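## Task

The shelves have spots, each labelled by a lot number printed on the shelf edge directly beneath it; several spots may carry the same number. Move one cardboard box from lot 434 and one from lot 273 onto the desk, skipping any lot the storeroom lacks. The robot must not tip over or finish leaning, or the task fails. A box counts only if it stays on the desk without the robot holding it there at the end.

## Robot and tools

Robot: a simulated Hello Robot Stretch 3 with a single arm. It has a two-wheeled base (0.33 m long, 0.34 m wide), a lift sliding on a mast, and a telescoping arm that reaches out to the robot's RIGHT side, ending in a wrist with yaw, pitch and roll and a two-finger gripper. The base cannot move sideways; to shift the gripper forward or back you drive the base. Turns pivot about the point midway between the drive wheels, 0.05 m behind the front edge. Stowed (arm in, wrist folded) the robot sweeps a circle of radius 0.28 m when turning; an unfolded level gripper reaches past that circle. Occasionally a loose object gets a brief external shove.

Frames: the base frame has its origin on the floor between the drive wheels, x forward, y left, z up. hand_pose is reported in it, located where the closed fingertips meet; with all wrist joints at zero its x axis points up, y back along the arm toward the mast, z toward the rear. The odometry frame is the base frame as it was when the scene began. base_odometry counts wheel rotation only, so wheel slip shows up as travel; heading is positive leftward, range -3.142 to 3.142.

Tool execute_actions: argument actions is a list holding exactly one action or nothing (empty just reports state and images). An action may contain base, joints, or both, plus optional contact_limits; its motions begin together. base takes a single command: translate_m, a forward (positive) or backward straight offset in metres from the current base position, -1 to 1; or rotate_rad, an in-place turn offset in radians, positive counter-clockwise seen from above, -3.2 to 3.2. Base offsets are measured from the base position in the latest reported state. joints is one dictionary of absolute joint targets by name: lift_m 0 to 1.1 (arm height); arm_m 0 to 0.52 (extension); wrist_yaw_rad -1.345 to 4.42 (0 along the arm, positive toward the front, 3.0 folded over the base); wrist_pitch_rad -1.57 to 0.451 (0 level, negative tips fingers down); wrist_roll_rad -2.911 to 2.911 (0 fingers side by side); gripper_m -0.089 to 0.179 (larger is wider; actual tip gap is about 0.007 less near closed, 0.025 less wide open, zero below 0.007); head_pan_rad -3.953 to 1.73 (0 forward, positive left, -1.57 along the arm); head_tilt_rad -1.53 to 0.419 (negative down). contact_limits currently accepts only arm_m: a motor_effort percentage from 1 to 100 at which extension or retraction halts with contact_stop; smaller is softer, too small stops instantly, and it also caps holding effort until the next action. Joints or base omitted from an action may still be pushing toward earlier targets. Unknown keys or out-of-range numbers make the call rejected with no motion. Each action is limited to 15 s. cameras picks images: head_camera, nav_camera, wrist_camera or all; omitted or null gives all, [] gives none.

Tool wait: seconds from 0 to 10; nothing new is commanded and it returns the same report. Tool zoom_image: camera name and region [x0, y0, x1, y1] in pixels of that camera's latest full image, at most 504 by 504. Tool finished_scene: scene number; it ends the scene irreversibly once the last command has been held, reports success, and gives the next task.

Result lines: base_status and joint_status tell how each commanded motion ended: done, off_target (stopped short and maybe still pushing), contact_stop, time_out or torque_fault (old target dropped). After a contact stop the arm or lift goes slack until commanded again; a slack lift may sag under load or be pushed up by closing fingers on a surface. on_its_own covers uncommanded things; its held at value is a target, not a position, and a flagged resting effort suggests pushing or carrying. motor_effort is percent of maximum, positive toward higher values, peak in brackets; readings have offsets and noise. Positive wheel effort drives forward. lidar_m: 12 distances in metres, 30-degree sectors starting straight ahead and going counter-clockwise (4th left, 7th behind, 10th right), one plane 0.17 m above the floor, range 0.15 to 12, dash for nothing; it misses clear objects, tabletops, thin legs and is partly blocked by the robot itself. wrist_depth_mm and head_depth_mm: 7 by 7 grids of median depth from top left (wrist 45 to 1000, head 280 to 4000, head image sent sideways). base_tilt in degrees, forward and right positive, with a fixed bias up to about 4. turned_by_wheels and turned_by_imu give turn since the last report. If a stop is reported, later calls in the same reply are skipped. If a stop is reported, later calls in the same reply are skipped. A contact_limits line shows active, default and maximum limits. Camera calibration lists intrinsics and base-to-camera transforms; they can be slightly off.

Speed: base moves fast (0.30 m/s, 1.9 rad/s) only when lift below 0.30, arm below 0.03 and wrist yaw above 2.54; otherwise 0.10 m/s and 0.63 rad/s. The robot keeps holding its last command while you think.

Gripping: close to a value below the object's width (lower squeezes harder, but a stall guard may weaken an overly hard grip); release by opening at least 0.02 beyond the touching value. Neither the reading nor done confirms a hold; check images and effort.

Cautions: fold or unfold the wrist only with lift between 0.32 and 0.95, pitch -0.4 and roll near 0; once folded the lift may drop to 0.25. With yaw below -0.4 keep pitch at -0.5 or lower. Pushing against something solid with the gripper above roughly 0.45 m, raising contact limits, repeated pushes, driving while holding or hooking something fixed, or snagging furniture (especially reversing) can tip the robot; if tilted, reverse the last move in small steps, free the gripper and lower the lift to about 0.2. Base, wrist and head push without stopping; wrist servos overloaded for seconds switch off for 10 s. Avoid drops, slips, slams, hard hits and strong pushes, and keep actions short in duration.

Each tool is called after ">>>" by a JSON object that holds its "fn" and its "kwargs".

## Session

>>> {"fn": "execute_actions", "kwargs": {"actions": []}}

Scene clock: 0.00 s.
base_odometry: x=+0.000 y=+0.000 heading=+0.000 (m, m, rad; odometry frame)
turned_by_wheels: +0.000 (rad since the last result)
turned_by_imu: +0.000 (rad since the last result)
base_tilt: forward=-0.3 right=-1.3 (deg)
lidar_m: 0.73 0.73 0.86 1.54 2.67 1.03 1.02 1.57 1.82 1.63 1.41 0.83
head_depth_mm: 794 792 789 786 783 781 782 / 767 765 762 760 758 754 752 / 743 738 737 736 732 731 729 / 718 713 712 711 711 718 712 / 695 692 690 690 688 684 684 / 674 670 668 668 666 664 663 / 654 652 652 647 647 644 645
base_status: not commanded
joint_positions: lift_m=+0.373 arm_m=+0.001 wrist_yaw_rad=+3.008 wrist_pitch_rad=-0.455 wrist_roll_rad=-0.001 gripper_m=+0.037 head_pan_rad=-0.017 head_tilt_rad=-0.021
joint_status: not commanded
motor_effort: left_wheel=+0 right_wheel=-1 lift_m=+36 arm_m=+0 wrist_yaw_rad=-1 wrist_pitch_rad=+5 wrist_roll_rad=+0 gripper_m=+1 head_pan_rad=+0 head_tilt_rad=+1 (%)
hand_pose: x=+0.0080 y=+0.0721 z=+0.3775 quat_wxyz=(+0.205, +0.697, +0.114, +0.677) (m; base frame)
wrist_depth_mm: - - - - - 936 712 / - - - - - 966 719 / - - - - - 955 747 / 880 875 854 863 847 830 770 / 724 717 - 704 718 699 694 / 607 618 - 615 - 602 599 / 535 561 - - 522 524 524
pictures: head_camera (sideways: a quarter turn clockwise sets it upright), nav_camera (sideways: a quarter turn counterclockwise sets it upright), wrist_camera
camera_calibration (this result's frames):
head_camera: T_world_to_cam=[[0.0302293, -0.0468023, -0.998447, 1.31518], [0.0721187, 0.996402, -0.044523, 0.0571736], [0.996938, -0.0706608, 0.0334958, -0.094169], [0, 0, 0, 1]] pos_world=[0.0500005, -0.00206858, 1.31883]
nav_camera: T_world_to_cam=[[-0.00473376, 0.0171238, 0.999842, -1.25867], [-0.0069474, -0.99983, 0.0170907, 0.0279609], [0.999965, -0.0068654, 0.00485192, -0.0592387], [0, 0, 0, 1]] pos_world=[0.0534726, 0.0491026, 1.25828]
wrist_camera: T_world_to_cam=[[0.994939, -0.0971062, -0.0258121, 0.0154303], [-0.0796351, -0.605434, -0.791901, 0.375772], [0.0612709, 0.789949, -0.610104, 0.339048], [0, 0, 0, 1]] pos_world=[-0.0062013, -0.038827, 0.504828]
Images, in order (width x height): head_camera 896x504, nav_camera 672x504, wrist_camera 644x364.

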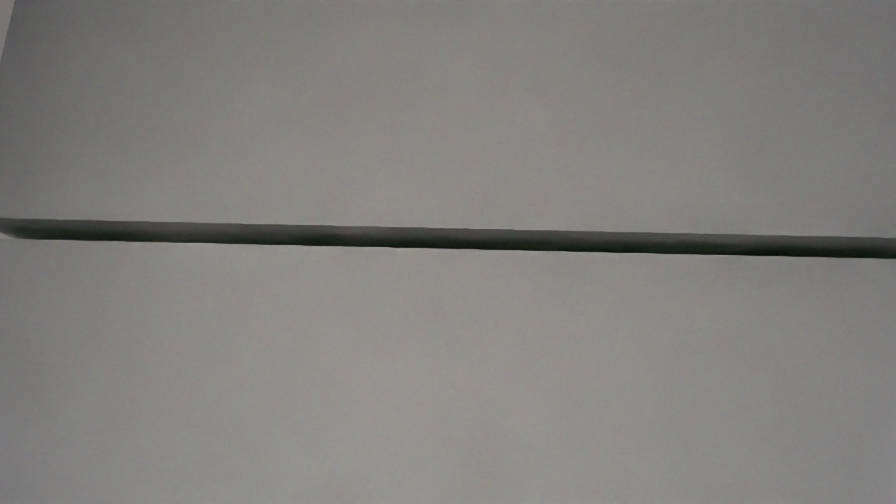

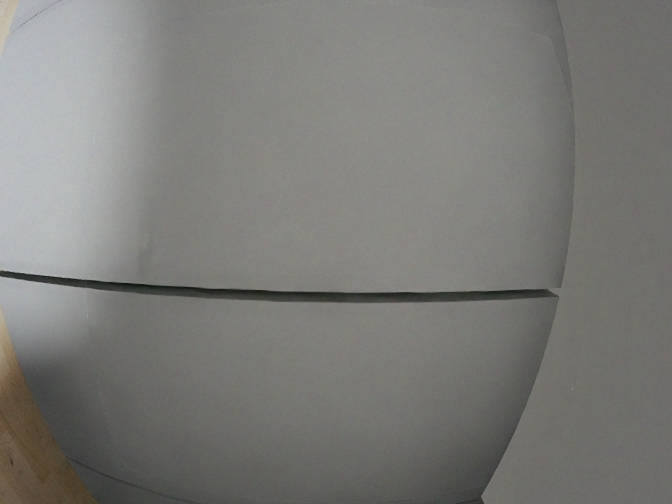

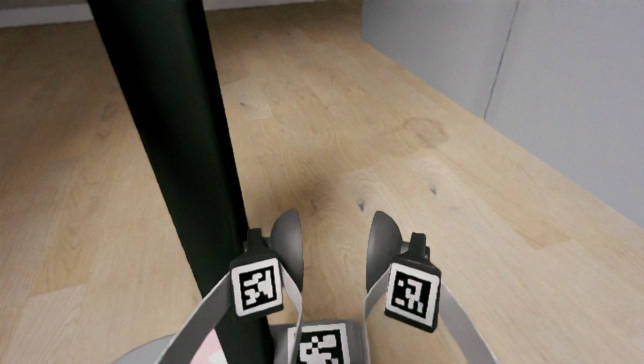

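>>> {"fn": "execute_actions", "kwargs": {"actions": [{"joints": {"head_pan_rad": 1.57, "head_tilt_rad": -0.25, "lift_m": 0.28}}], "cameras": ["nav_camera"]}}

Scene clock: 11.27 s.
base_odometry: x=+0.000 y=+0.000 heading=+0.000 (m, m, rad; odometry frame)
turned_by_wheels: +0.000 (rad since the last result)
turned_by_imu: +0.000 (rad since the last result)
base_tilt: forward=-0.2 right=-1.1 (deg)
lidar_m: 0.73 0.73 0.85 1.53 2.67 1.03 1.02 1.57 1.82 1.63 1.40 0.83
head_depth_mm: 1185 1198 1208 1213 1219 1245 1240 / 2279 1479 1487 1509 1523 1539 1545 / 2542 2662 2788 2898 2927 1992 1652 / 2517 2596 2683 2843 2922 2190 1644 / 2433 2489 2651 2669 2813 2201 1635 / 2377 2469 2560 2604 2745 2165 1628 / 2316 2383 2465 2564 2656 2145 1614
base_status: not commanded
joint_positions: lift_m=+0.280 arm_m=+0.001 wrist_yaw_rad=+3.008 wrist_pitch_rad=-0.455 wrist_roll_rad=-0.001 gripper_m=+0.037 head_pan_rad=+1.563 head_tilt_rad=-0.247
joint_status: all done
motor_effort: left_wheel=-1(0) right_wheel=-1(1) lift_m=+31(30) arm_m=+1(1) wrist_yaw_rad=-1(1) wrist_pitch_rad=+5(5) wrist_roll_rad=+0(0) gripper_m=+0(0) head_pan_rad=+3(32) head_tilt_rad=-3(21) (%)
hand_pose: x=+0.0080 y=+0.0721 z=+0.2846 quat_wxyz=(+0.205, +0.697, +0.114, +0.677) (m; base frame)
wrist_depth_mm: - - - - - 939 706 / - - - - - 977 740 / 868 874 882 862 851 848 745 / 703 692 699 691 678 689 676 / 589 583 - 577 587 571 567 / 504 520 - - - 489 484 / - - - - 425 429 427
pictures: nav_camera (sideways: a quarter turn counterclockwise sets it upright)
camera_calibration (this result's frames):
nav_camera: T_world_to_cam=[[-0.015288, 0.218757, 0.97566, -1.22683], [0.99988, 0.00558762, 0.0144147, 0.0253077], [-0.00229831, 0.975763, -0.218816, 0.238034], [0, 0, 0, 1]] pos_world=[-0.0435134, 0.0359704, 1.24869]
Images, in order (width x height): nav_camera 672x504.

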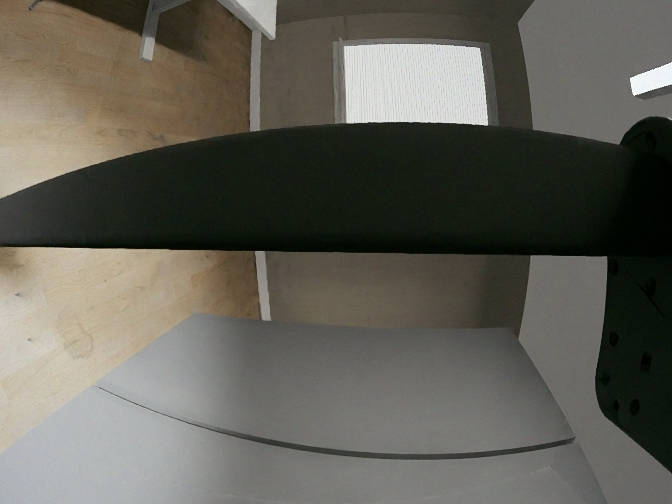

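>>> {"fn": "execute_actions", "kwargs": {"actions": [{"joints": {"head_pan_rad": -1.57, "head_tilt_rad": -0.25}}], "cameras": ["nav_camera"]}}

>>> {"fn": "execute_actions", "kwargs": {"actions": [{"joints": {"head_pan_rad": -3.1, "head_tilt_rad": -0.25}}], "cameras": ["nav_camera"]}}

Scene clock: 18.47 s.
base_odometry: x=+0.000 y=+0.000 heading=+0.000 (m, m, rad; odometry frame)
turned_by_wheels: +0.000 (rad since the last result)
turned_by_imu: +0.000 (rad since the last result)
base_tilt: forward=-0.3 right=-1.2 (deg)
lidar_m: 0.73 0.73 0.86 1.53 2.67 1.02 1.02 1.56 1.82 1.63 1.40 0.83
head_depth_mm: 2063 1914 1932 1959 2042 2034 1670 / 1995 2109 2203 2256 2241 2098 1659 / 1936 2048 2142 2187 2283 2065 1646 / 1788 2005 2071 2154 2190 2036 1644 / 1547 1530 1587 1699 1756 1829 1635 / 1675 1887 1953 2012 2062 2034 1623 / 1691 1827 1907 1976 2030 2032 1629
base_status: not commanded
joint_positions: lift_m=+0.280 arm_m=+0.001 wrist_yaw_rad=+3.008 wrist_pitch_rad=-0.455 wrist_roll_rad=-0.001 gripper_m=+0.037 head_pan_rad=-1.563 head_tilt_rad=-0.247
joint_status: all done
motor_effort: left_wheel=+0(0) right_wheel=+0(1) lift_m=+31(31) arm_m=+0(0) wrist_yaw_rad=+0(1) wrist_pitch_rad=+5(5) wrist_roll_rad=+0(0) gripper_m=+0(0) head_pan_rad=-2(33) head_tilt_rad=-2(4) (%)
hand_pose: x=+0.0080 y=+0.0721 z=+0.2846 quat_wxyz=(+0.205, +0.697, +0.114, +0.677) (m; base frame)
wrist_depth_mm: - - - - - 962 717 / - - - - - 987 718 / 897 876 873 866 850 861 752 / 707 700 693 696 691 672 669 / 586 589 - 575 594 565 563 / 507 517 - - - 488 483 / - - - - 418 429 425
pictures: nav_camera (sideways: a quarter turn counterclockwise sets it upright)
camera_calibration (this result's frames):
nav_camera: T_world_to_cam=[[0.0187989, -0.218673, 0.975617, -1.22698], [-0.999662, -0.021639, 0.0144121, 0.0375084], [0.0179599, -0.975558, -0.219006, 0.238158], [0, 0, 0, 1]] pos_world=[0.0562843, -0.0351591, 1.24868]
Images, in order (width x height): nav_camera 672x504.

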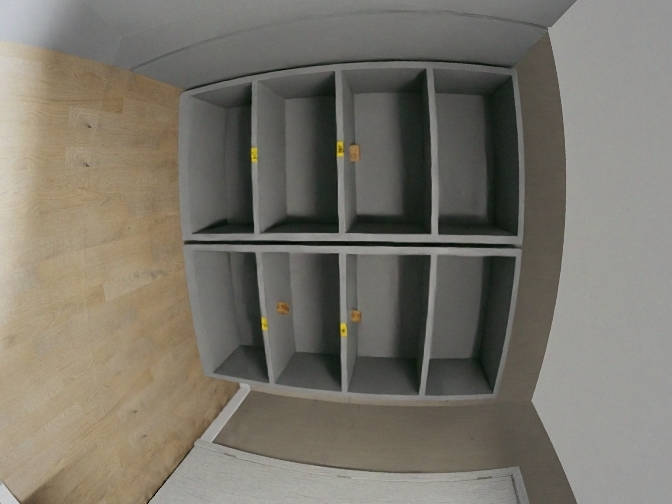

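Scene clock: 19.80 s.
base_odometry: x=+0.000 y=+0.000 heading=+0.000 (m, m, rad; odometry frame)
turned_by_wheels: +0.000 (rad since the last result)
turned_by_imu: +0.000 (rad since the last result)
base_tilt: forward=-0.3 right=-1.2 (deg)
lidar_m: 0.73 0.73 0.86 1.53 2.67 1.03 1.02 1.57 1.82 1.63 1.40 0.83
head_depth_mm: 1521 1583 1664 1733 1513 1052 1598 / 1490 1553 1608 1693 1514 988 1590 / 1458 1505 1574 1655 1484 989 1543 / 1420 1480 1543 1609 1471 978 1642 / 1389 1437 1514 1584 1453 977 1523 / 1366 1411 1463 1532 1442 971 1514 / 1338 1381 1440 1500 1559 1629 1566
base_status: not commanded
joint_positions: lift_m=+0.280 arm_m=+0.001 wrist_yaw_rad=+3.008 wrist_pitch_rad=-0.455 wrist_roll_rad=-0.001 gripper_m=+0.037 head_pan_rad=-3.093 head_tilt_rad=-0.247
joint_status: all done
motor_effort: left_wheel=-1(0) right_wheel=-1(0) lift_m=+31(30) arm_m=+0(0) wrist_yaw_rad=+0(0) wrist_pitch_rad=+5(5) wrist_roll_rad=+0(0) gripper_m=+0(0) head_pan_rad=-3(32) head_tilt_rad=-2(1) (%)
hand_pose: x=+0.0080 y=+0.0721 z=+0.2846 quat_wxyz=(+0.205, +0.697, +0.114, +0.677) (m; base frame)
wrist_depth_mm: - - - - - 966 700 / - - - - - 992 724 / 890 882 868 876 858 825 753 / 714 704 692 688 679 677 678 / 590 590 - 573 586 564 567 / 502 516 - - - 489 490 / - - - - 422 431 426
pictures: nav_camera (sideways: a quarter turn counterclockwise sets it upright)
camera_calibration (this result's frames):
nav_camera: T_world_to_cam=[[-0.217757, -0.0277022, 0.97561, -1.22553], [-0.0623875, 0.997948, 0.0144116, 0.0317916], [-0.974007, -0.0577276, -0.219038, 0.244251], [0, 0, 0, 1]] pos_world=[-0.0269816, -0.0515762, 1.24868]
Images, in order (width x height): nav_camera 672x504.

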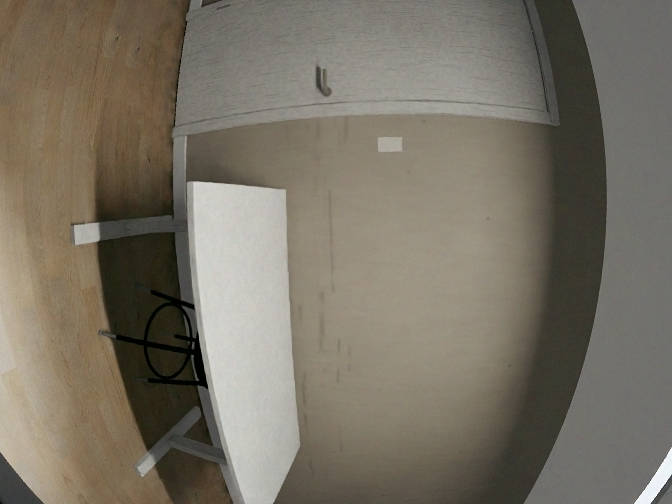

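>>> {"fn": "execute_actions", "kwargs": {"actions": [{"joints": {"head_pan_rad": -1.57, "head_tilt_rad": -0.35}}], "cameras": ["head_camera"]}}

Scene clock: 28.40 s.
base_odometry: x=+0.000 y=+0.000 heading=+0.000 (m, m, rad; odometry frame)
turned_by_wheels: +0.000 (rad since the last result)
turned_by_imu: +0.000 (rad since the last result)
base_tilt: forward=-0.3 right=-1.3 (deg)
lidar_m: 0.73 0.73 0.86 1.53 2.68 1.03 1.02 1.57 1.82 1.63 1.40 0.83
head_depth_mm: 1729 1853 1889 2074 2328 1943 1502 / 1908 2052 2145 2292 2291 1939 1506 / 1894 2019 2119 2257 2397 1926 1493 / 1864 1945 2051 2198 2237 1899 1486 / 1456 1554 1677 1782 1867 1867 1470 / 1768 1840 1947 2082 2237 1832 1472 / 1722 1797 1903 2014 2101 1802 1468
base_status: not commanded
joint_positions: lift_m=+0.280 arm_m=+0.001 wrist_yaw_rad=+3.008 wrist_pitch_rad=-0.455 wrist_roll_rad=-0.001 gripper_m=+0.037 head_pan_rad=-1.577 head_tilt_rad=-0.346
joint_status: all done
motor_effort: left_wheel=-1(0) right_wheel=+0(1) lift_m=+30(31) arm_m=+0(1) wrist_yaw_rad=-1(0) wrist_pitch_rad=+5(5) wrist_roll_rad=+0(0) gripper_m=+0(0) head_pan_rad=+3(33) head_tilt_rad=-3(13) (%)
hand_pose: x=+0.0080 y=+0.0721 z=+0.2846 quat_wxyz=(+0.205, +0.697, +0.114, +0.677) (m; base frame)
wrist_depth_mm: - - - - - 934 709 / - - - - - 979 730 / 883 887 872 866 845 843 756 / 710 700 683 691 689 676 677 / 582 589 - 580 595 564 568 / 506 516 - - - 490 488 / - - - - 419 429 426
pictures: head_camera (sideways: a quarter turn clockwise sets it upright)
camera_calibration (this result's frames):
head_camera: T_world_to_cam=[[-0.044422, 0.289059, -0.95628, 1.26032], [0.997217, -0.0445418, -0.0597874, 0.0713809], [-0.0598765, -0.956275, -0.286275, 0.328531], [0, 0, 0, 1]] pos_world=[0.00447496, -0.0469615, 1.30354]
Images, in order (width x height): head_camera 896x504.

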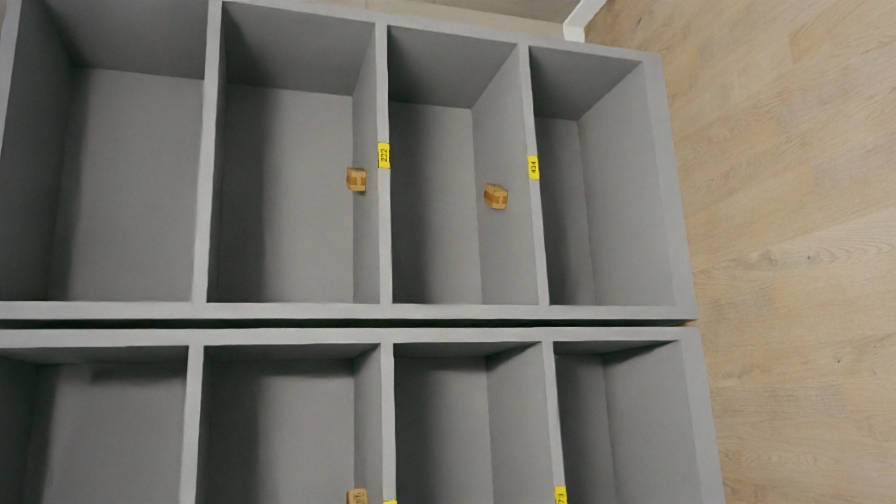

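>>> {"fn": "zoom_image", "kwargs": {"camera": "head_camera", "region": [320, 110, 580, 240]}}

Region (320, 110, 580, 240) of head_camera's 896x504 image, scaled by 1.938, with more detail than that image has.

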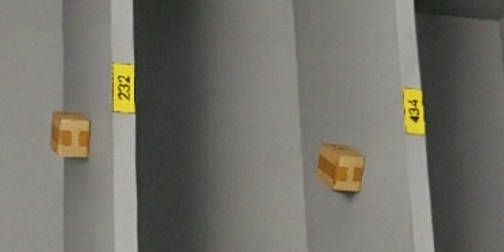

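>>> {"fn": "execute_actions", "kwargs": {"actions": [{"joints": {"head_pan_rad": -1.2, "head_tilt_rad": -0.35}}], "cameras": ["head_camera"]}}

Scene clock: 38.83 s.
base_odometry: x=+0.000 y=+0.000 heading=+0.000 (m, m, rad; odometry frame)
turned_by_wheels: +0.000 (rad since the last result)
turned_by_imu: +0.000 (rad since the last result)
base_tilt: forward=-0.3 right=-1.3 (deg)
lidar_m: 0.73 0.73 0.86 1.54 2.67 1.02 1.02 1.57 1.82 1.64 1.40 0.83
head_depth_mm: 1399 1564 1935 2064 2188 1851 1504 / 1751 1828 1682 1679 1798 1853 1505 / 1793 1869 1986 2120 2181 1905 1496 / 1818 1923 2010 2157 2259 1912 1479 / 1844 1897 2014 2188 2248 1920 1474 / 1675 1747 1841 1937 1927 1876 1471 / 1462 1512 1562 1592 1658 1678 1473
base_status: not commanded
joint_positions: lift_m=+0.280 arm_m=+0.001 wrist_yaw_rad=+3.008 wrist_pitch_rad=-0.455 wrist_roll_rad=-0.001 gripper_m=+0.037 head_pan_rad=-1.207 head_tilt_rad=-0.346
joint_status: all done
motor_effort: left_wheel=+0(0) right_wheel=+0(0) lift_m=+31(31) arm_m=+0(0) wrist_yaw_rad=-1(0) wrist_pitch_rad=+5(5) wrist_roll_rad=+0(0) gripper_m=+0(0) head_pan_rad=+3(23) head_tilt_rad=-2(2) (%)
hand_pose: x=+0.0080 y=+0.0721 z=+0.2846 quat_wxyz=(+0.205, +0.697, +0.114, +0.677) (m; base frame)
wrist_depth_mm: - - - - - 925 707 / - - - - - 962 734 / 875 887 863 847 849 851 749 / 702 697 691 692 682 679 671 / 583 585 - 579 591 565 566 / 506 512 - - - 489 485 / - - - - 423 427 428
pictures: head_camera (sideways: a quarter turn clockwise sets it upright)
camera_calibration (this result's frames):
head_camera: T_world_to_cam=[[-0.145944, 0.253434, -0.95628, 1.26094], [0.94584, 0.319082, -0.0597874, 0.0716943], [0.289979, -0.913213, -0.286276, 0.326397], [0, 0, 0, 1]] pos_world=[0.0215669, -0.0443711, 1.30354]
Images, in order (width x height): head_camera 896x504.

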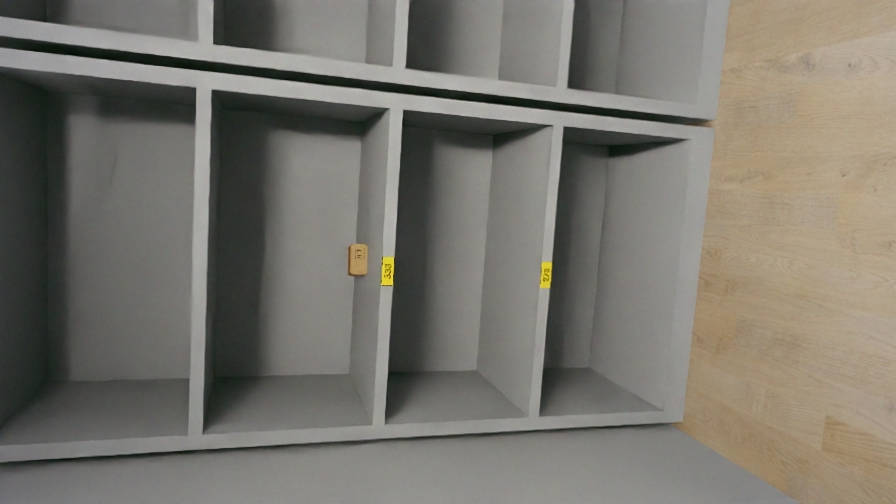

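>>> {"fn": "zoom_image", "kwargs": {"camera": "head_camera", "region": [320, 200, 580, 330]}}

Region (320, 200, 580, 330) of head_camera's 896x504 image, scaled by 1.938, with more detail than that image has.

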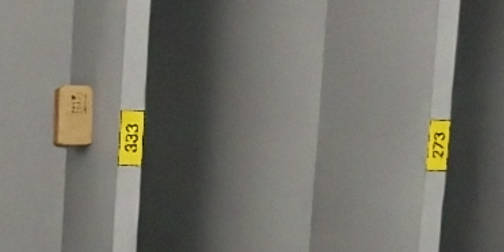

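>>> {"fn": "execute_actions", "kwargs": {"actions": [{"base": {"rotate_rad": -1.88}, "joints": {"head_pan_rad": 0.0, "head_tilt_rad": -0.5}}], "cameras": []}}

>>> {"fn": "execute_actions", "kwargs": {"actions": [{"base": {"translate_m": 1.0}}], "cameras": []}}

Scene clock: 85.10 s.
base_odometry: x=+0.000 y=+0.000 heading=-1.880 (m, m, rad; odometry frame)
turned_by_wheels: -1.880 (rad since the last result)
turned_by_imu: -1.855 (rad since the last result)
base_tilt: forward=-0.3 right=-1.3 (deg)
lidar_m: 1.97 1.64 1.05 0.76 0.73 0.76 1.03 2.67 1.66 1.02 1.11 1.60
head_depth_mm: 1749 1790 1906 1973 2016 1652 1335 / 1964 2071 2172 2317 2137 1644 1327 / 2135 2288 2517 2645 2122 1633 1333 / 1783 1976 2089 2267 2097 1632 1320 / 1887 2090 2283 2423 2088 1617 1315 / 1806 1957 2121 2127 2003 1613 1311 / 1701 1856 2008 1946 1892 1593 1307
base_status: done
joint_positions: lift_m=+0.280 arm_m=+0.001 wrist_yaw_rad=+3.008 wrist_pitch_rad=-0.455 wrist_roll_rad=-0.001 gripper_m=+0.037 head_pan_rad=-0.007 head_tilt_rad=-0.494
joint_status: all done
motor_effort: left_wheel=+3(10) right_wheel=-5(9) lift_m=+31(31) arm_m=+0(0) wrist_yaw_rad=+1(0) wrist_pitch_rad=+5(5) wrist_roll_rad=+0(0) gripper_m=+1(0) head_pan_rad=+3(34) head_tilt_rad=-4(20) (%)
hand_pose: x=+0.0080 y=+0.0720 z=+0.2846 quat_wxyz=(+0.205, +0.697, +0.114, +0.677) (m; base frame)
wrist_depth_mm: 592 - 782 887 - - - / 623 680 867 977 - - - / 657 721 860 854 832 854 826 / 687 702 696 692 682 677 682 / 585 582 - 571 594 571 566 / 499 514 - - - 487 491 / - - - - 419 426 429
pictures: none
No camera images: the call's "cameras" was empty. Leave "cameras" out to get every camera's image.

Scene clock: 90.17 s.
base_odometry: x=-0.304 y=-0.953 heading=-1.880 (m, m, rad; odometry frame)
turned_by_wheels: +0.000 (rad since the last result)
turned_by_imu: +0.001 (rad since the last result)
base_tilt: forward=-0.4 right=-1.3 (deg)
lidar_m: 0.98 0.92 0.80 1.28 1.24 1.28 1.74 3.52 1.06 1.08 1.04 1.08
head_depth_mm: 1165 1216 1276 1348 1422 1499 1336 / 1270 1361 1463 1547 1646 1612 1340 / 808 896 964 1083 1229 1532 1330 / 936 1051 1084 1209 1232 1433 1315 / 1018 1184 1220 1417 1229 1472 1274 / 1043 1132 1171 1332 1225 1375 1230 / 983 1071 1112 845 1219 1006 1231
base_status: done
joint_positions: lift_m=+0.280 arm_m=+0.001 wrist_yaw_rad=+3.008 wrist_pitch_rad=-0.455 wrist_roll_rad=-0.001 gripper_m=+0.037 head_pan_rad=-0.007 head_tilt_rad=-0.495
joint_status: not commanded
motor_effort: left_wheel=+3(9) right_wheel=-4(9) lift_m=+31(31) arm_m=+0(1) wrist_yaw_rad=+0(0) wrist_pitch_rad=+5(5) wrist_roll_rad=+0(0) gripper_m=+1(1) head_pan_rad=+2(3) head_tilt_rad=-3(3) (%)
hand_pose: x=+0.0080 y=+0.0720 z=+0.2845 quat_wxyz=(+0.205, +0.697, +0.114, +0.677) (m; base frame)
wrist_depth_mm: 993 - - - - - 678 / - - - - - 908 769 / 878 865 868 856 878 801 726 / 717 691 692 687 679 675 671 / 588 583 - 574 599 570 561 / 503 510 - - - 489 488 / - - - - 418 428 429
pictures: none
No camera images: the call's "cameras" was empty. Leave "cameras" out to get every camera's image.

>>> {"fn": "execute_actions", "kwargs": {"actions": [{"base": {"rotate_rad": 1.88}, "joints": {"lift_m": 0.6, "head_pan_rad": -1.57, "head_tilt_rad": -0.6}}], "cameras": []}}

Scene clock: 99.63 s.
base_odometry: x=-0.304 y=-0.953 heading=+0.000 (m, m, rad; odometry frame)
turned_by_wheels: +1.880 (rad since the last result)
turned_by_imu: +1.855 (rad since the last result)
base_tilt: forward=-0.2 right=-1.2 (deg)
lidar_m: 1.23 1.24 1.45 2.61 2.03 1.06 1.04 1.05 0.98 1.22 0.80 1.40
head_depth_mm: 1018 1047 991 1110 1180 1451 1264 / 1076 1190 981 1356 1200 1388 1253 / 1055 1163 972 1416 1191 1414 1255 / 1031 1136 941 1379 1137 1404 1239 / 1008 1109 876 1338 1131 1385 1234 / 987 1082 865 1319 1083 1398 1221 / 971 1062 855 1290 1076 1279 1198
base_status: done
joint_positions: lift_m=+0.600 arm_m=+0.001 wrist_yaw_rad=+3.008 wrist_pitch_rad=-0.456 wrist_roll_rad=-0.001 gripper_m=+0.037 head_pan_rad=-1.563 head_tilt_rad=-0.593
joint_status: all done
motor_effort: left_wheel=-3(9) right_wheel=+4(9) lift_m=+39(42) arm_m=+0(0) wrist_yaw_rad=+0(1) wrist_pitch_rad=+5(5) wrist_roll_rad=+0(0) gripper_m=+1(1) head_pan_rad=-3(33) head_tilt_rad=-5(16) (%)
hand_pose: x=+0.0080 y=+0.0719 z=+0.6041 quat_wxyz=(+0.206, +0.697, +0.114, +0.677) (m; base frame)
wrist_depth_mm: - - - - - - - / - - - - - - - / - - - - - - - / - - - - - - - / 1000 - - - - - - / 920 902 - 886 - 878 875 / 797 789 - 791 755 752 777
pictures: none
No camera images: the call's "cameras" was empty. Leave "cameras" out to get every camera's image.

>>> {"fn": "execute_actions", "kwargs": {"actions": [{"joints": {"wrist_yaw_rad": 0.0, "wrist_pitch_rad": -0.4, "wrist_roll_rad": 0.0}}], "cameras": ["head_camera"]}}

Scene clock: 109.40 s.
base_odometry: x=-0.304 y=-0.953 heading=+0.000 (m, m, rad; odometry frame)
turned_by_wheels: +0.000 (rad since the last result)
turned_by_imu: +0.000 (rad since the last result)
base_tilt: forward=-0.3 right=-1.2 (deg)
lidar_m: 1.23 1.23 1.45 2.61 2.03 1.06 1.04 1.04 0.98 1.22 0.80 1.40
head_depth_mm: 1016 1039 988 1120 1178 1438 1264 / 1082 1186 982 1349 1202 1393 1256 / 1062 1163 971 1413 1191 1408 1251 / 1029 1132 942 1383 1141 1407 1283 / 1007 1113 874 1340 1131 1402 1244 / 987 1081 863 1315 1084 1396 1232 / 966 1060 850 1277 1076 1284 1199
base_status: not commanded
joint_positions: lift_m=+0.600 arm_m=+0.001 wrist_yaw_rad=+0.003 wrist_pitch_rad=-0.420 wrist_roll_rad=-0.001 gripper_m=+0.037 head_pan_rad=-1.563 head_tilt_rad=-0.593
joint_status: all done
motor_effort: left_wheel=-3(4) right_wheel=+4(4) lift_m=+40(40) arm_m=+0(1) wrist_yaw_rad=-3(2) wrist_pitch_rad=+8(9) wrist_roll_rad=+1(0) gripper_m=+0(0) head_pan_rad=-2(2) head_tilt_rad=-4(4) (%)
hand_pose: x=-0.0208 y=-0.3697 z=+0.6120 quat_wxyz=(+0.692, +0.149, -0.691, -0.147) (m; base frame)
wrist_depth_mm: 546 834 896 908 958 762 632 / 527 620 611 602 596 641 973 / 531 698 - - - 810 - / 587 800 - - - 890 - / 684 780 986 959 980 974 - / 834 770 854 870 - 915 909 / 776 806 803 791 776 791 799
pictures: head_camera (sideways: a quarter turn clockwise sets it upright)
camera_calibration (this result's frames):
head_camera: T_world_to_cam=[[-0.0503209, 0.513813, -0.856425, 1.13006], [0.997628, -0.0144772, -0.0673031, 0.0811424], [-0.0469799, -0.85778, -0.511865, 0.622016], [0, 0, 0, 1]] pos_world=[0.00513808, -0.0459133, 1.29166]
Images, in order (width x height): head_camera 896x504.

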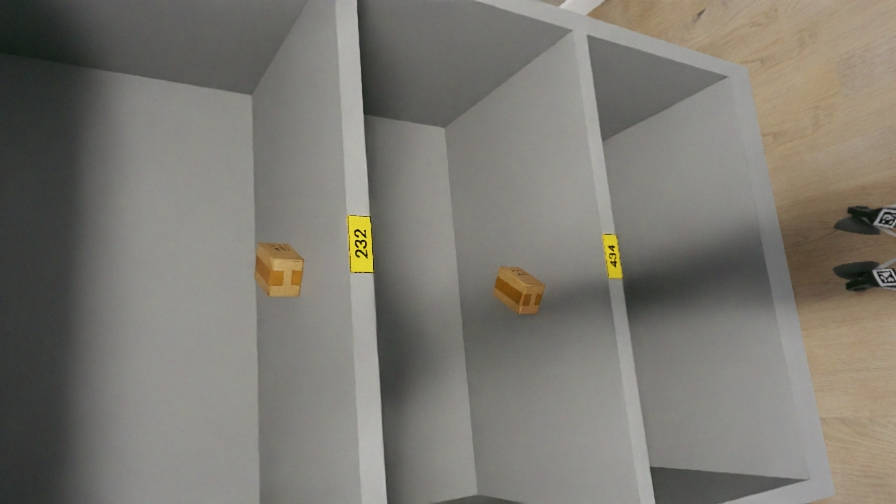

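>>> {"fn": "execute_actions", "kwargs": {"actions": [{"base": {"translate_m": 0.08}, "joints": {"wrist_pitch_rad": 0.0, "gripper_m": 0.17, "lift_m": 0.58, "arm_m": 0.2}}], "cameras": ["wrist_camera"]}}

Scene clock: 157.27 s.
base_odometry: x=-0.224 y=-0.953 heading=+0.000 (m, m, rad; odometry frame)
turned_by_wheels: +0.000 (rad since the last result)
turned_by_imu: +0.000 (rad since the last result)
base_tilt: forward=-0.3 right=-1.2 (deg)
lidar_m: 1.15 1.16 1.36 2.45 1.44 1.11 1.12 1.12 1.02 1.20 0.76 1.31
head_depth_mm: 1075 1159 990 1260 1206 1393 1261 / 1059 1176 976 1428 1195 1430 1283 / 1035 1146 926 1410 1147 1444 - / 1012 1122 884 1361 1141 1494 1179 / 990 1086 876 1331 1090 1403 1240 / 972 1061 864 1296 1079 1380 1215 / 953 1039 848 1188 1005 1065 1178
base_status: done
joint_positions: lift_m=+0.580 arm_m=+0.200 wrist_yaw_rad=+0.002 wrist_pitch_rad=-0.022 wrist_roll_rad=-0.001 gripper_m=+0.170 head_pan_rad=-1.563 head_tilt_rad=-0.593
joint_status: all done
motor_effort: left_wheel=-3(6) right_wheel=+3(8) lift_m=+30(34) arm_m=+5(4) wrist_yaw_rad=-3(3) wrist_pitch_rad=+9(10) wrist_roll_rad=+1(1) gripper_m=+1(81) head_pan_rad=-2(3) head_tilt_rad=-4(4) (%)
hand_pose: x=-0.0209 y=-0.6003 z=+0.6890 quat_wxyz=(+0.708, +0.009, -0.706, -0.008) (m; base frame)
wrist_depth_mm: 485 702 714 748 790 782 596 / 474 712 729 775 803 831 595 / 478 733 780 801 840 830 597 / 474 741 794 818 881 824 603 / 452 643 609 571 618 629 582 / 423 435 441 441 443 443 478 / 334 346 360 378 402 811 -
pictures: wrist_camera
camera_calibration (this result's frames):
wrist_camera: T_world_to_cam=[[-0.998904, -0.0460835, -0.00817812, -0.036291], [-0.0022843, 0.222528, -0.974924, 0.837829], [0.0467477, -0.973837, -0.222389, -0.264255], [0, 0, 0, 1]] pos_world=[-0.021984, -0.445454, 0.757755]
Images, in order (width x height): wrist_camera 644x364.

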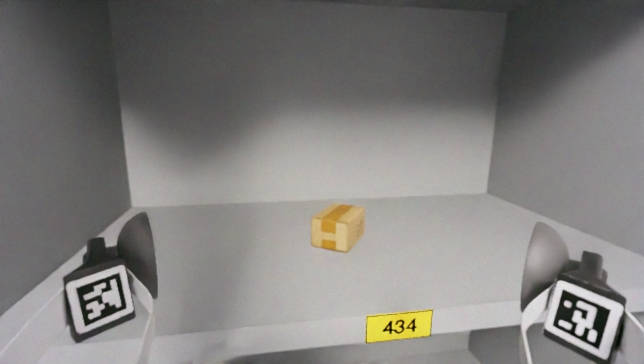

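>>> {"fn": "execute_actions", "kwargs": {"actions": [{"base": {"rotate_rad": -1.6}, "joints": {"arm_m": 0.0, "lift_m": 0.455}}], "cameras": []}}

>>> {"fn": "execute_actions", "kwargs": {"actions": [{"base": {"translate_m": 0.22}}], "cameras": []}}

>>> {"fn": "execute_actions", "kwargs": {"actions": [{"base": {"rotate_rad": 1.6}}], "cameras": ["wrist_camera"]}}

Scene clock: 213.93 s.
base_odometry: x=-0.224 y=-0.953 heading=-1.600 (m, m, rad; odometry frame)
turned_by_wheels: -1.600 (rad since the last result)
turned_by_imu: -1.579 (rad since the last result)
base_tilt: forward=-0.2 right=-1.2 (deg)
lidar_m: 1.20 0.76 1.32 1.15 1.16 1.34 2.36 1.43 1.12 1.12 1.12 1.01
head_depth_mm: 1042 1161 1309 1503 1725 1520 1265 / 1013 1134 1265 1453 1684 1520 1255 / 970 1074 1204 1385 1621 1503 1256 / 947 1045 1166 1318 1520 1490 1244 / 927 1019 1131 1271 1460 1495 1253 / 905 1000 1103 1234 1408 1470 1226 / 887 966 1072 1195 1356 1463 1222
base_status: done
joint_positions: lift_m=+0.455 arm_m=+0.001 wrist_yaw_rad=+0.002 wrist_pitch_rad=-0.022 wrist_roll_rad=-0.001 gripper_m=+0.170 head_pan_rad=-1.563 head_tilt_rad=-0.593
joint_status: all done
motor_effort: left_wheel=+3(7) right_wheel=-6(9) lift_m=+31(31) arm_m=-4(5) wrist_yaw_rad=-1(2) wrist_pitch_rad=+8(8) wrist_roll_rad=+1(1) gripper_m=+1(0) head_pan_rad=-3(2) head_tilt_rad=-5(4) (%)
hand_pose: x=-0.0211 y=-0.4015 z=+0.5642 quat_wxyz=(+0.708, +0.009, -0.706, -0.007) (m; base frame)
wrist_depth_mm: 764 784 830 877 946 988 - / 782 801 856 907 959 995 - / 804 847 885 928 989 - - / 837 870 927 959 - - - / 860 892 934 - - - - / 865 946 988 - - - - / 906 961 996 976 - - -
pictures: none
No camera images: the call's "cameras" was empty. Leave "cameras" out to get every camera's image.

Scene clock: 217.10 s.
base_odometry: x=-0.230 y=-1.173 heading=-1.600 (m, m, rad; odometry frame)
turned_by_wheels: +0.000 (rad since the last result)
turned_by_imu: +0.000 (rad since the last result)
base_tilt: forward=-0.4 right=-1.2 (deg)
lidar_m: 0.99 0.57 1.15 1.21 1.21 1.41 2.48 1.26 1.21 1.07 1.07 0.83
head_depth_mm: 971 1092 1242 1425 1655 1524 1264 / 952 1051 1174 1350 1569 1511 1259 / 927 1021 1130 1300 1501 1488 1250 / 898 992 1109 1252 1440 1497 1241 / 881 964 1074 1208 1383 1477 1260 / 859 942 1048 1170 1336 1449 1238 / 837 917 1020 1138 1283 1418 1238
base_status: done
joint_positions: lift_m=+0.455 arm_m=+0.001 wrist_yaw_rad=+0.002 wrist_pitch_rad=-0.022 wrist_roll_rad=-0.001 gripper_m=+0.170 head_pan_rad=-1.563 head_tilt_rad=-0.593
joint_status: not commanded
motor_effort: left_wheel=+3(7) right_wheel=-5(6) lift_m=+31(30) arm_m=-4(4) wrist_yaw_rad=-2(1) wrist_pitch_rad=+8(8) wrist_roll_rad=+1(1) gripper_m=+1(0) head_pan_rad=-2(3) head_tilt_rad=-5(4) (%)
hand_pose: x=-0.0211 y=-0.4015 z=+0.5642 quat_wxyz=(+0.708, +0.009, -0.706, -0.007) (m; base frame)
wrist_depth_mm: 717 736 775 814 852 915 1000 / 753 757 800 840 894 977 - / 769 795 822 868 931 - - / 792 807 878 893 961 - - / 837 832 896 943 988 - - / 833 894 921 958 - - - / 872 919 955 - 975 990 -
pictures: none
No camera images: the call's "cameras" was empty. Leave "cameras" out to get every camera's image.

Scene clock: 220.57 s.
base_odometry: x=-0.230 y=-1.173 heading=+0.000 (m, m, rad; odometry frame)
turned_by_wheels: +1.600 (rad since the last result)
turned_by_imu: +1.579 (rad since the last result)
base_tilt: forward=-0.3 right=-1.1 (deg)
lidar_m: 1.21 1.21 1.43 2.56 1.26 1.20 1.07 1.07 0.83 0.99 0.57 1.16
head_depth_mm: 887 986 924 706 1090 982 1198 / 866 957 909 700 1115 970 1187 / 844 932 840 658 1103 934 1178 / 829 912 826 650 1104 905 1170 / 811 888 876 644 1096 875 1178 / 790 870 861 604 1077 866 1164 / 777 850 854 598 1077 866 1074
base_status: done
joint_positions: lift_m=+0.455 arm_m=+0.001 wrist_yaw_rad=+0.002 wrist_pitch_rad=-0.022 wrist_roll_rad=-0.001 gripper_m=+0.170 head_pan_rad=-1.563 head_tilt_rad=-0.593
joint_status: not commanded
motor_effort: left_wheel=-4(7) right_wheel=+4(7) lift_m=+31(31) arm_m=-4(4) wrist_yaw_rad=+0(2) wrist_pitch_rad=+8(8) wrist_roll_rad=+1(1) gripper_m=+0(1) head_pan_rad=-3(3) head_tilt_rad=-4(4) (%)
hand_pose: x=-0.0211 y=-0.4015 z=+0.5642 quat_wxyz=(+0.708, +0.009, -0.706, -0.007) (m; base frame)
wrist_depth_mm: 498 664 699 740 776 781 590 / 501 703 718 755 800 820 599 / 487 711 753 765 810 790 589 / 430 441 445 447 455 465 470 / 288 304 314 326 347 364 540 / 438 795 820 866 918 895 559 / 497 799 851 880 876 829 -
pictures: wrist_camera
camera_calibration (this result's frames):
wrist_camera: T_world_to_cam=[[-0.998926, -0.0456054, -0.00814589, -0.0280977], [-0.00217534, 0.221815, -0.975086, 0.671706], [0.0462761, -0.974022, -0.221676, -0.098829], [0, 0, 0, 1]] pos_world=[-0.0220329, -0.246537, 0.632835]
Images, in order (width x height): wrist_camera 644x364.

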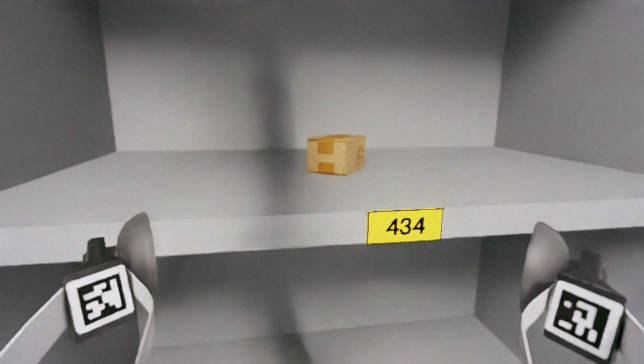

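>>> {"fn": "execute_actions", "kwargs": {"actions": [{"joints": {"arm_m": 0.26}}], "cameras": ["wrist_camera"]}}

Scene clock: 238.40 s.
base_odometry: x=-0.230 y=-1.173 heading=+0.000 (m, m, rad; odometry frame)
turned_by_wheels: +0.000 (rad since the last result)
turned_by_imu: +0.000 (rad since the last result)
base_tilt: forward=-0.3 right=-1.2 (deg)
lidar_m: 1.21 1.21 1.43 2.56 1.26 1.20 1.07 1.07 0.83 0.99 0.57 1.16
head_depth_mm: 887 984 924 706 1089 974 1197 / 866 961 907 701 1114 969 1190 / 846 937 836 657 1104 933 - / 827 910 827 649 1093 903 1116 / 807 886 871 644 1094 872 1169 / 792 867 862 607 1083 870 1139 / 775 848 847 601 1075 862 1085
base_status: not commanded
joint_positions: lift_m=+0.455 arm_m=+0.260 wrist_yaw_rad=+0.002 wrist_pitch_rad=-0.022 wrist_roll_rad=-0.001 gripper_m=+0.170 head_pan_rad=-1.563 head_tilt_rad=-0.593
joint_status: all done
motor_effort: left_wheel=-4(3) right_wheel=+3(4) lift_m=+31(30) arm_m=+5(5) wrist_yaw_rad=-2(1) wrist_pitch_rad=+8(8) wrist_roll_rad=+1(1) gripper_m=+1(0) head_pan_rad=-3(3) head_tilt_rad=-5(4) (%)
hand_pose: x=-0.0211 y=-0.6604 z=+0.5642 quat_wxyz=(+0.708, +0.009, -0.706, -0.007) (m; base frame)
wrist_depth_mm: 428 446 466 481 502 532 526 / 439 456 482 498 518 555 525 / 455 472 491 516 541 567 526 / 435 434 439 237 449 454 465 / 264 288 266 231 269 272 274 / 201 190 191 192 192 194 207 / - 145 149 149 150 150 -
pictures: wrist_camera
camera_calibration (this result's frames):
wrist_camera: T_world_to_cam=[[-0.998926, -0.045604, -0.00814573, -0.0399038], [-0.00217504, 0.221812, -0.975087, 0.72913], [0.0462747, -0.974023, -0.221673, -0.350992], [0, 0, 0, 1]] pos_world=[-0.022033, -0.505424, 0.632835]
Images, in order (width x height): wrist_camera 644x364.

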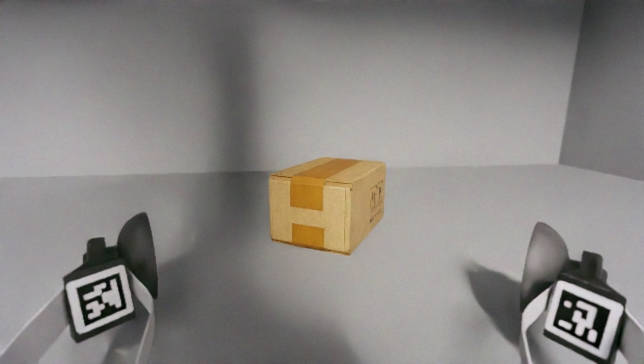

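>>> {"fn": "execute_actions", "kwargs": {"actions": [{"joints": {"arm_m": 0.37}, "contact_limits": {"arm_m": 12}}], "cameras": ["wrist_camera"]}}

Scene clock: 252.50 s.
base_odometry: x=-0.230 y=-1.173 heading=+0.000 (m, m, rad; odometry frame)
turned_by_wheels: +0.000 (rad since the last result)
turned_by_imu: +0.000 (rad since the last result)
base_tilt: forward=-0.3 right=-1.1 (deg)
lidar_m: 1.21 1.21 1.42 2.56 1.26 1.20 1.06 1.07 0.83 0.99 0.57 1.17
head_depth_mm: 885 984 916 705 1089 978 1201 / 868 961 905 699 1113 971 1178 / 842 936 837 657 1108 933 1127 / 830 911 824 648 1093 928 1146 / 811 889 870 641 1089 873 1168 / 793 869 860 605 1081 864 1151 / 776 850 855 601 1073 864 1080
base_status: not commanded
joint_positions: lift_m=+0.455 arm_m=+0.311 wrist_yaw_rad=+0.002 wrist_pitch_rad=-0.029 wrist_roll_rad=-0.001 gripper_m=+0.170 head_pan_rad=-1.563 head_tilt_rad=-0.594
joint_status: arm_m contact_stop (moved +0.052 of +0.110)
on_its_own: arm_m is slack since a contact_stop, until your next command for it (your +0.370 is given up)
motor_effort: left_wheel=-5(5) right_wheel=+7(8) lift_m=+30(30) arm_m=+0(14) wrist_yaw_rad=-2(2) wrist_pitch_rad=+11(13) wrist_roll_rad=+1(1) gripper_m=+1(0) head_pan_rad=-2(2) head_tilt_rad=-3(4) (%)
contact_limits: arm_m 12 (drawing in: default 32, maximum 52; extending or still: default 44, maximum 72)
hand_pose: x=-0.0211 y=-0.7119 z=+0.5624 quat_wxyz=(+0.708, +0.011, -0.706, -0.010) (m; base frame)
wrist_depth_mm: 384 398 415 431 453 476 488 / 395 412 426 450 468 493 503 / 406 422 444 462 488 517 512 / 414 419 422 207 383 439 440 / 256 278 241 177 245 264 266 / 196 186 187 178 189 189 201 / - 143 146 146 147 147 -
pictures: wrist_camera
camera_calibration (this result's frames):
wrist_camera: T_world_to_cam=[[-0.998927, -0.0455528, -0.00832068, -0.0421339], [-0.0023197, 0.228688, -0.973497, 0.742819], [0.0462484, -0.972433, -0.228548, -0.396601], [0, 0, 0, 1]] pos_world=[-0.0220234, -0.557461, 0.632139]
Images, in order (width x height): wrist_camera 644x364.

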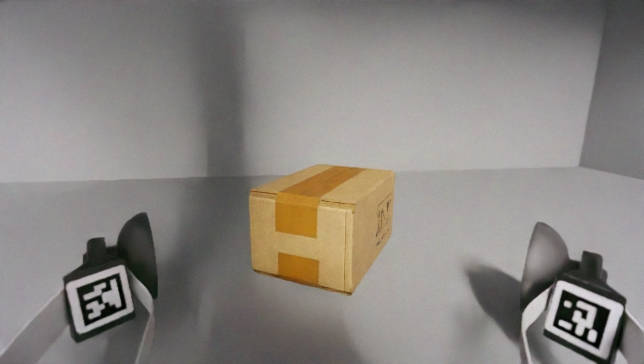

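>>> {"fn": "execute_actions", "kwargs": {"actions": [{"joints": {"lift_m": 0.467}}], "cameras": []}}

>>> {"fn": "execute_actions", "kwargs": {"actions": [{"joints": {"arm_m": 0.37}, "contact_limits": {"arm_m": 15}}], "cameras": ["wrist_camera"]}}

Scene clock: 274.17 s.
base_odometry: x=-0.230 y=-1.173 heading=+0.000 (m, m, rad; odometry frame)
turned_by_wheels: +0.000 (rad since the last result)
turned_by_imu: +0.000 (rad since the last result)
base_tilt: forward=-0.4 right=-1.2 (deg)
lidar_m: 1.21 1.21 1.43 2.57 1.27 1.20 1.07 1.07 0.83 0.99 0.57 1.16
head_depth_mm: 887 987 918 705 1093 980 1198 / 866 958 911 698 1106 969 1177 / 844 935 838 657 1101 930 1126 / 824 909 821 646 1092 927 1148 / 810 892 869 641 1091 870 1166 / 793 869 861 605 1084 870 1164 / 775 849 848 598 1075 864 1079
base_status: not commanded
joint_positions: lift_m=+0.467 arm_m=+0.311 wrist_yaw_rad=+0.002 wrist_pitch_rad=-0.023 wrist_roll_rad=-0.001 gripper_m=+0.170 head_pan_rad=-1.563 head_tilt_rad=-0.594
joint_status: all done
on_its_own: arm_m is slack since a contact_stop, until your next command for it (your +0.370 is given up)
motor_effort: left_wheel=-4(5) right_wheel=+4(7) lift_m=+40(42) arm_m=+1(1) wrist_yaw_rad=-1(2) wrist_pitch_rad=+9(12) wrist_roll_rad=+1(1) gripper_m=+0(1) head_pan_rad=-3(3) head_tilt_rad=-4(4) (%)
hand_pose: x=-0.0211 y=-0.7121 z=+0.5755 quat_wxyz=(+0.708, +0.009, -0.706, -0.008) (m; base frame)
wrist_depth_mm: 385 397 416 428 454 472 493 / 398 411 428 445 466 488 501 / 407 419 446 461 487 508 513 / 418 429 444 465 495 508 477 / 295 319 274 181 278 302 304 / 223 211 201 183 214 214 231 / - 162 166 166 167 167 -
pictures: none
No camera images: the call's "cameras" was empty. Leave "cameras" out to get every camera's image.

Scene clock: 275.73 s.
base_odometry: x=-0.230 y=-1.173 heading=+0.000 (m, m, rad; odometry frame)
turned_by_wheels: +0.000 (rad since the last result)
turned_by_imu: +0.000 (rad since the last result)
base_tilt: forward=-0.4 right=-1.1 (deg)
lidar_m: 1.21 1.21 1.43 2.56 1.26 1.20 1.07 1.07 0.83 0.99 0.57 1.16
head_depth_mm: 889 990 922 707 1098 973 1207 / 863 961 908 697 1116 962 1179 / 845 928 838 656 1103 935 1147 / 828 912 822 648 1096 - 1173 / 810 890 874 640 1099 874 1165 / 792 865 857 605 1081 870 1159 / 773 844 850 599 1079 862 1078
base_status: not commanded
joint_positions: lift_m=+0.467 arm_m=+0.370 wrist_yaw_rad=+0.002 wrist_pitch_rad=-0.019 wrist_roll_rad=-0.001 gripper_m=+0.170 head_pan_rad=-1.563 head_tilt_rad=-0.594
joint_status: all done
motor_effort: left_wheel=-3(4) right_wheel=+3(3) lift_m=+39(40) arm_m=+4(6) wrist_yaw_rad=-1(2) wrist_pitch_rad=+7(9) wrist_roll_rad=+1(1) gripper_m=+1(1) head_pan_rad=-3(2) head_tilt_rad=-4(3) (%)
contact_limits: arm_m 15 (drawing in: default 32, maximum 52; extending or still: default 44, maximum 72)
hand_pose: x=-0.0211 y=-0.7704 z=+0.5767 quat_wxyz=(+0.708, +0.008, -0.706, -0.006) (m; base frame)
wrist_depth_mm: 334 350 362 379 396 416 436 / 345 359 374 394 408 425 449 / 356 369 385 404 423 444 461 / 362 382 394 414 435 455 461 / 298 324 300 164 283 305 310 / 227 215 132 120 195 218 232 / - 163 136 118 161 168 -
pictures: wrist_camera
camera_calibration (this result's frames):
wrist_camera: T_world_to_cam=[[-0.998927, -0.0456271, -0.00788501, -0.0449902], [-0.00230385, 0.219055, -0.97571, 0.763909], [0.046246, -0.974645, -0.218926, -0.457496], [0, 0, 0, 1]] pos_world=[-0.0220246, -0.615288, 0.644841]
Images, in order (width x height): wrist_camera 644x364.

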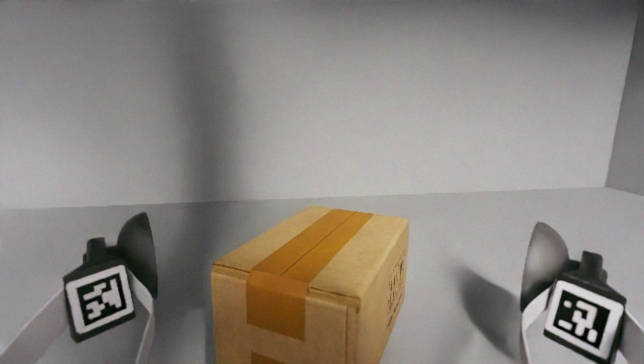

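>>> {"fn": "execute_actions", "kwargs": {"actions": [{"joints": {"gripper_m": 0.04}}], "cameras": ["wrist_camera"]}}

Scene clock: 283.20 s.
base_odometry: x=-0.230 y=-1.173 heading=+0.000 (m, m, rad; odometry frame)
turned_by_wheels: +0.000 (rad since the last result)
turned_by_imu: +0.000 (rad since the last result)
base_tilt: forward=-0.4 right=-1.2 (deg)
lidar_m: 1.21 1.21 1.43 2.56 1.26 1.20 1.07 1.07 0.83 0.99 0.57 1.16
head_depth_mm: 890 985 925 704 1095 974 1195 / 868 961 904 699 1105 968 1181 / 846 939 840 657 1103 938 1150 / 830 911 828 646 1134 - 1161 / 809 892 871 643 1086 876 1164 / 791 869 862 606 1078 867 1162 / 775 848 851 599 1081 862 1086
base_status: not commanded
joint_positions: lift_m=+0.467 arm_m=+0.370 wrist_yaw_rad=+0.002 wrist_pitch_rad=-0.019 wrist_roll_rad=-0.001 gripper_m=+0.041 head_pan_rad=-1.563 head_tilt_rad=-0.594
joint_status: all done
motor_effort: left_wheel=-4(3) right_wheel=+4(3) lift_m=+38(39) arm_m=+5(5) wrist_yaw_rad=-2(2) wrist_pitch_rad=+7(7) wrist_roll_rad=+1(1) gripper_m=-13(84) head_pan_rad=-3(2) head_tilt_rad=-4(4) (%)
hand_pose: x=-0.0211 y=-0.7704 z=+0.5767 quat_wxyz=(+0.708, +0.008, -0.706, -0.006) (m; base frame)
wrist_depth_mm: 335 349 362 379 396 416 435 / 348 358 375 389 408 429 451 / 357 370 389 403 425 448 465 / 364 379 397 414 436 455 469 / 299 299 329 164 180 306 311 / 214 215 135 128 121 219 219 / 167 167 160 129 155 169 170
pictures: wrist_camera
camera_calibration (this result's frames):
wrist_camera: T_world_to_cam=[[-0.998927, -0.0456289, -0.00788389, -0.0449918], [-0.00230367, 0.21902, -0.975718, 0.763896], [0.0462476, -0.974653, -0.21889, -0.457522], [0, 0, 0, 1]] pos_world=[-0.0220245, -0.615286, 0.644845]
Images, in order (width x height): wrist_camera 644x364.

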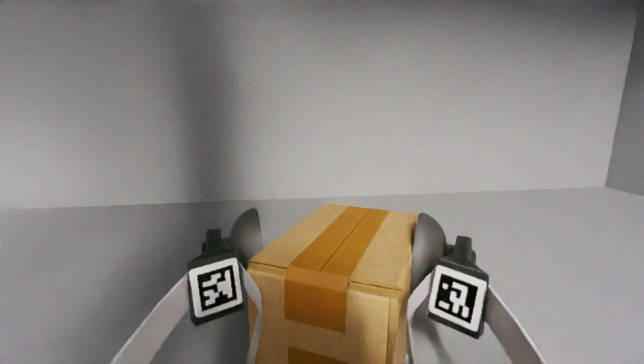

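>>> {"fn": "execute_actions", "kwargs": {"actions": [{"joints": {"gripper_m": 0.02}}], "cameras": []}}

Scene clock: 288.93 s.
base_odometry: x=-0.230 y=-1.173 heading=+0.000 (m, m, rad; odometry frame)
turned_by_wheels: +0.000 (rad since the last result)
turned_by_imu: +0.000 (rad since the last result)
base_tilt: forward=-0.2 right=-1.2 (deg)
lidar_m: 1.21 1.21 1.42 2.57 1.26 1.20 1.07 1.07 0.83 0.99 0.57 1.16
head_depth_mm: 891 989 921 706 1097 976 1202 / 871 964 904 697 1108 965 1185 / 845 938 837 655 1107 932 1147 / 829 906 825 649 1132 - 1168 / 812 890 872 641 1088 875 1166 / 792 869 859 606 1089 867 1158 / 775 847 847 600 1080 862 1080
base_status: not commanded
joint_positions: lift_m=+0.467 arm_m=+0.370 wrist_yaw_rad=+0.002 wrist_pitch_rad=-0.019 wrist_roll_rad=-0.001 gripper_m=+0.021 head_pan_rad=-1.563 head_tilt_rad=-0.594
joint_status: all done
motor_effort: left_wheel=-3(3) right_wheel=+3(4) lift_m=+38(39) arm_m=+5(5) wrist_yaw_rad=-3(2) wrist_pitch_rad=+7(7) wrist_roll_rad=+1(1) gripper_m=-21(91) head_pan_rad=-3(3) head_tilt_rad=-4(4) (%)
hand_pose: x=-0.0211 y=-0.7704 z=+0.5767 quat_wxyz=(+0.708, +0.008, -0.706, -0.006) (m; base frame)
wrist_depth_mm: 338 351 363 377 396 416 434 / 347 357 376 390 412 432 450 / 355 371 388 403 423 442 465 / 364 379 397 413 435 454 467 / 296 301 325 164 180 308 309 / 213 214 135 128 120 218 219 / 167 166 160 129 155 169 169
pictures: none
No camera images: the call's "cameras" was empty. Leave "cameras" out to get every camera's image.


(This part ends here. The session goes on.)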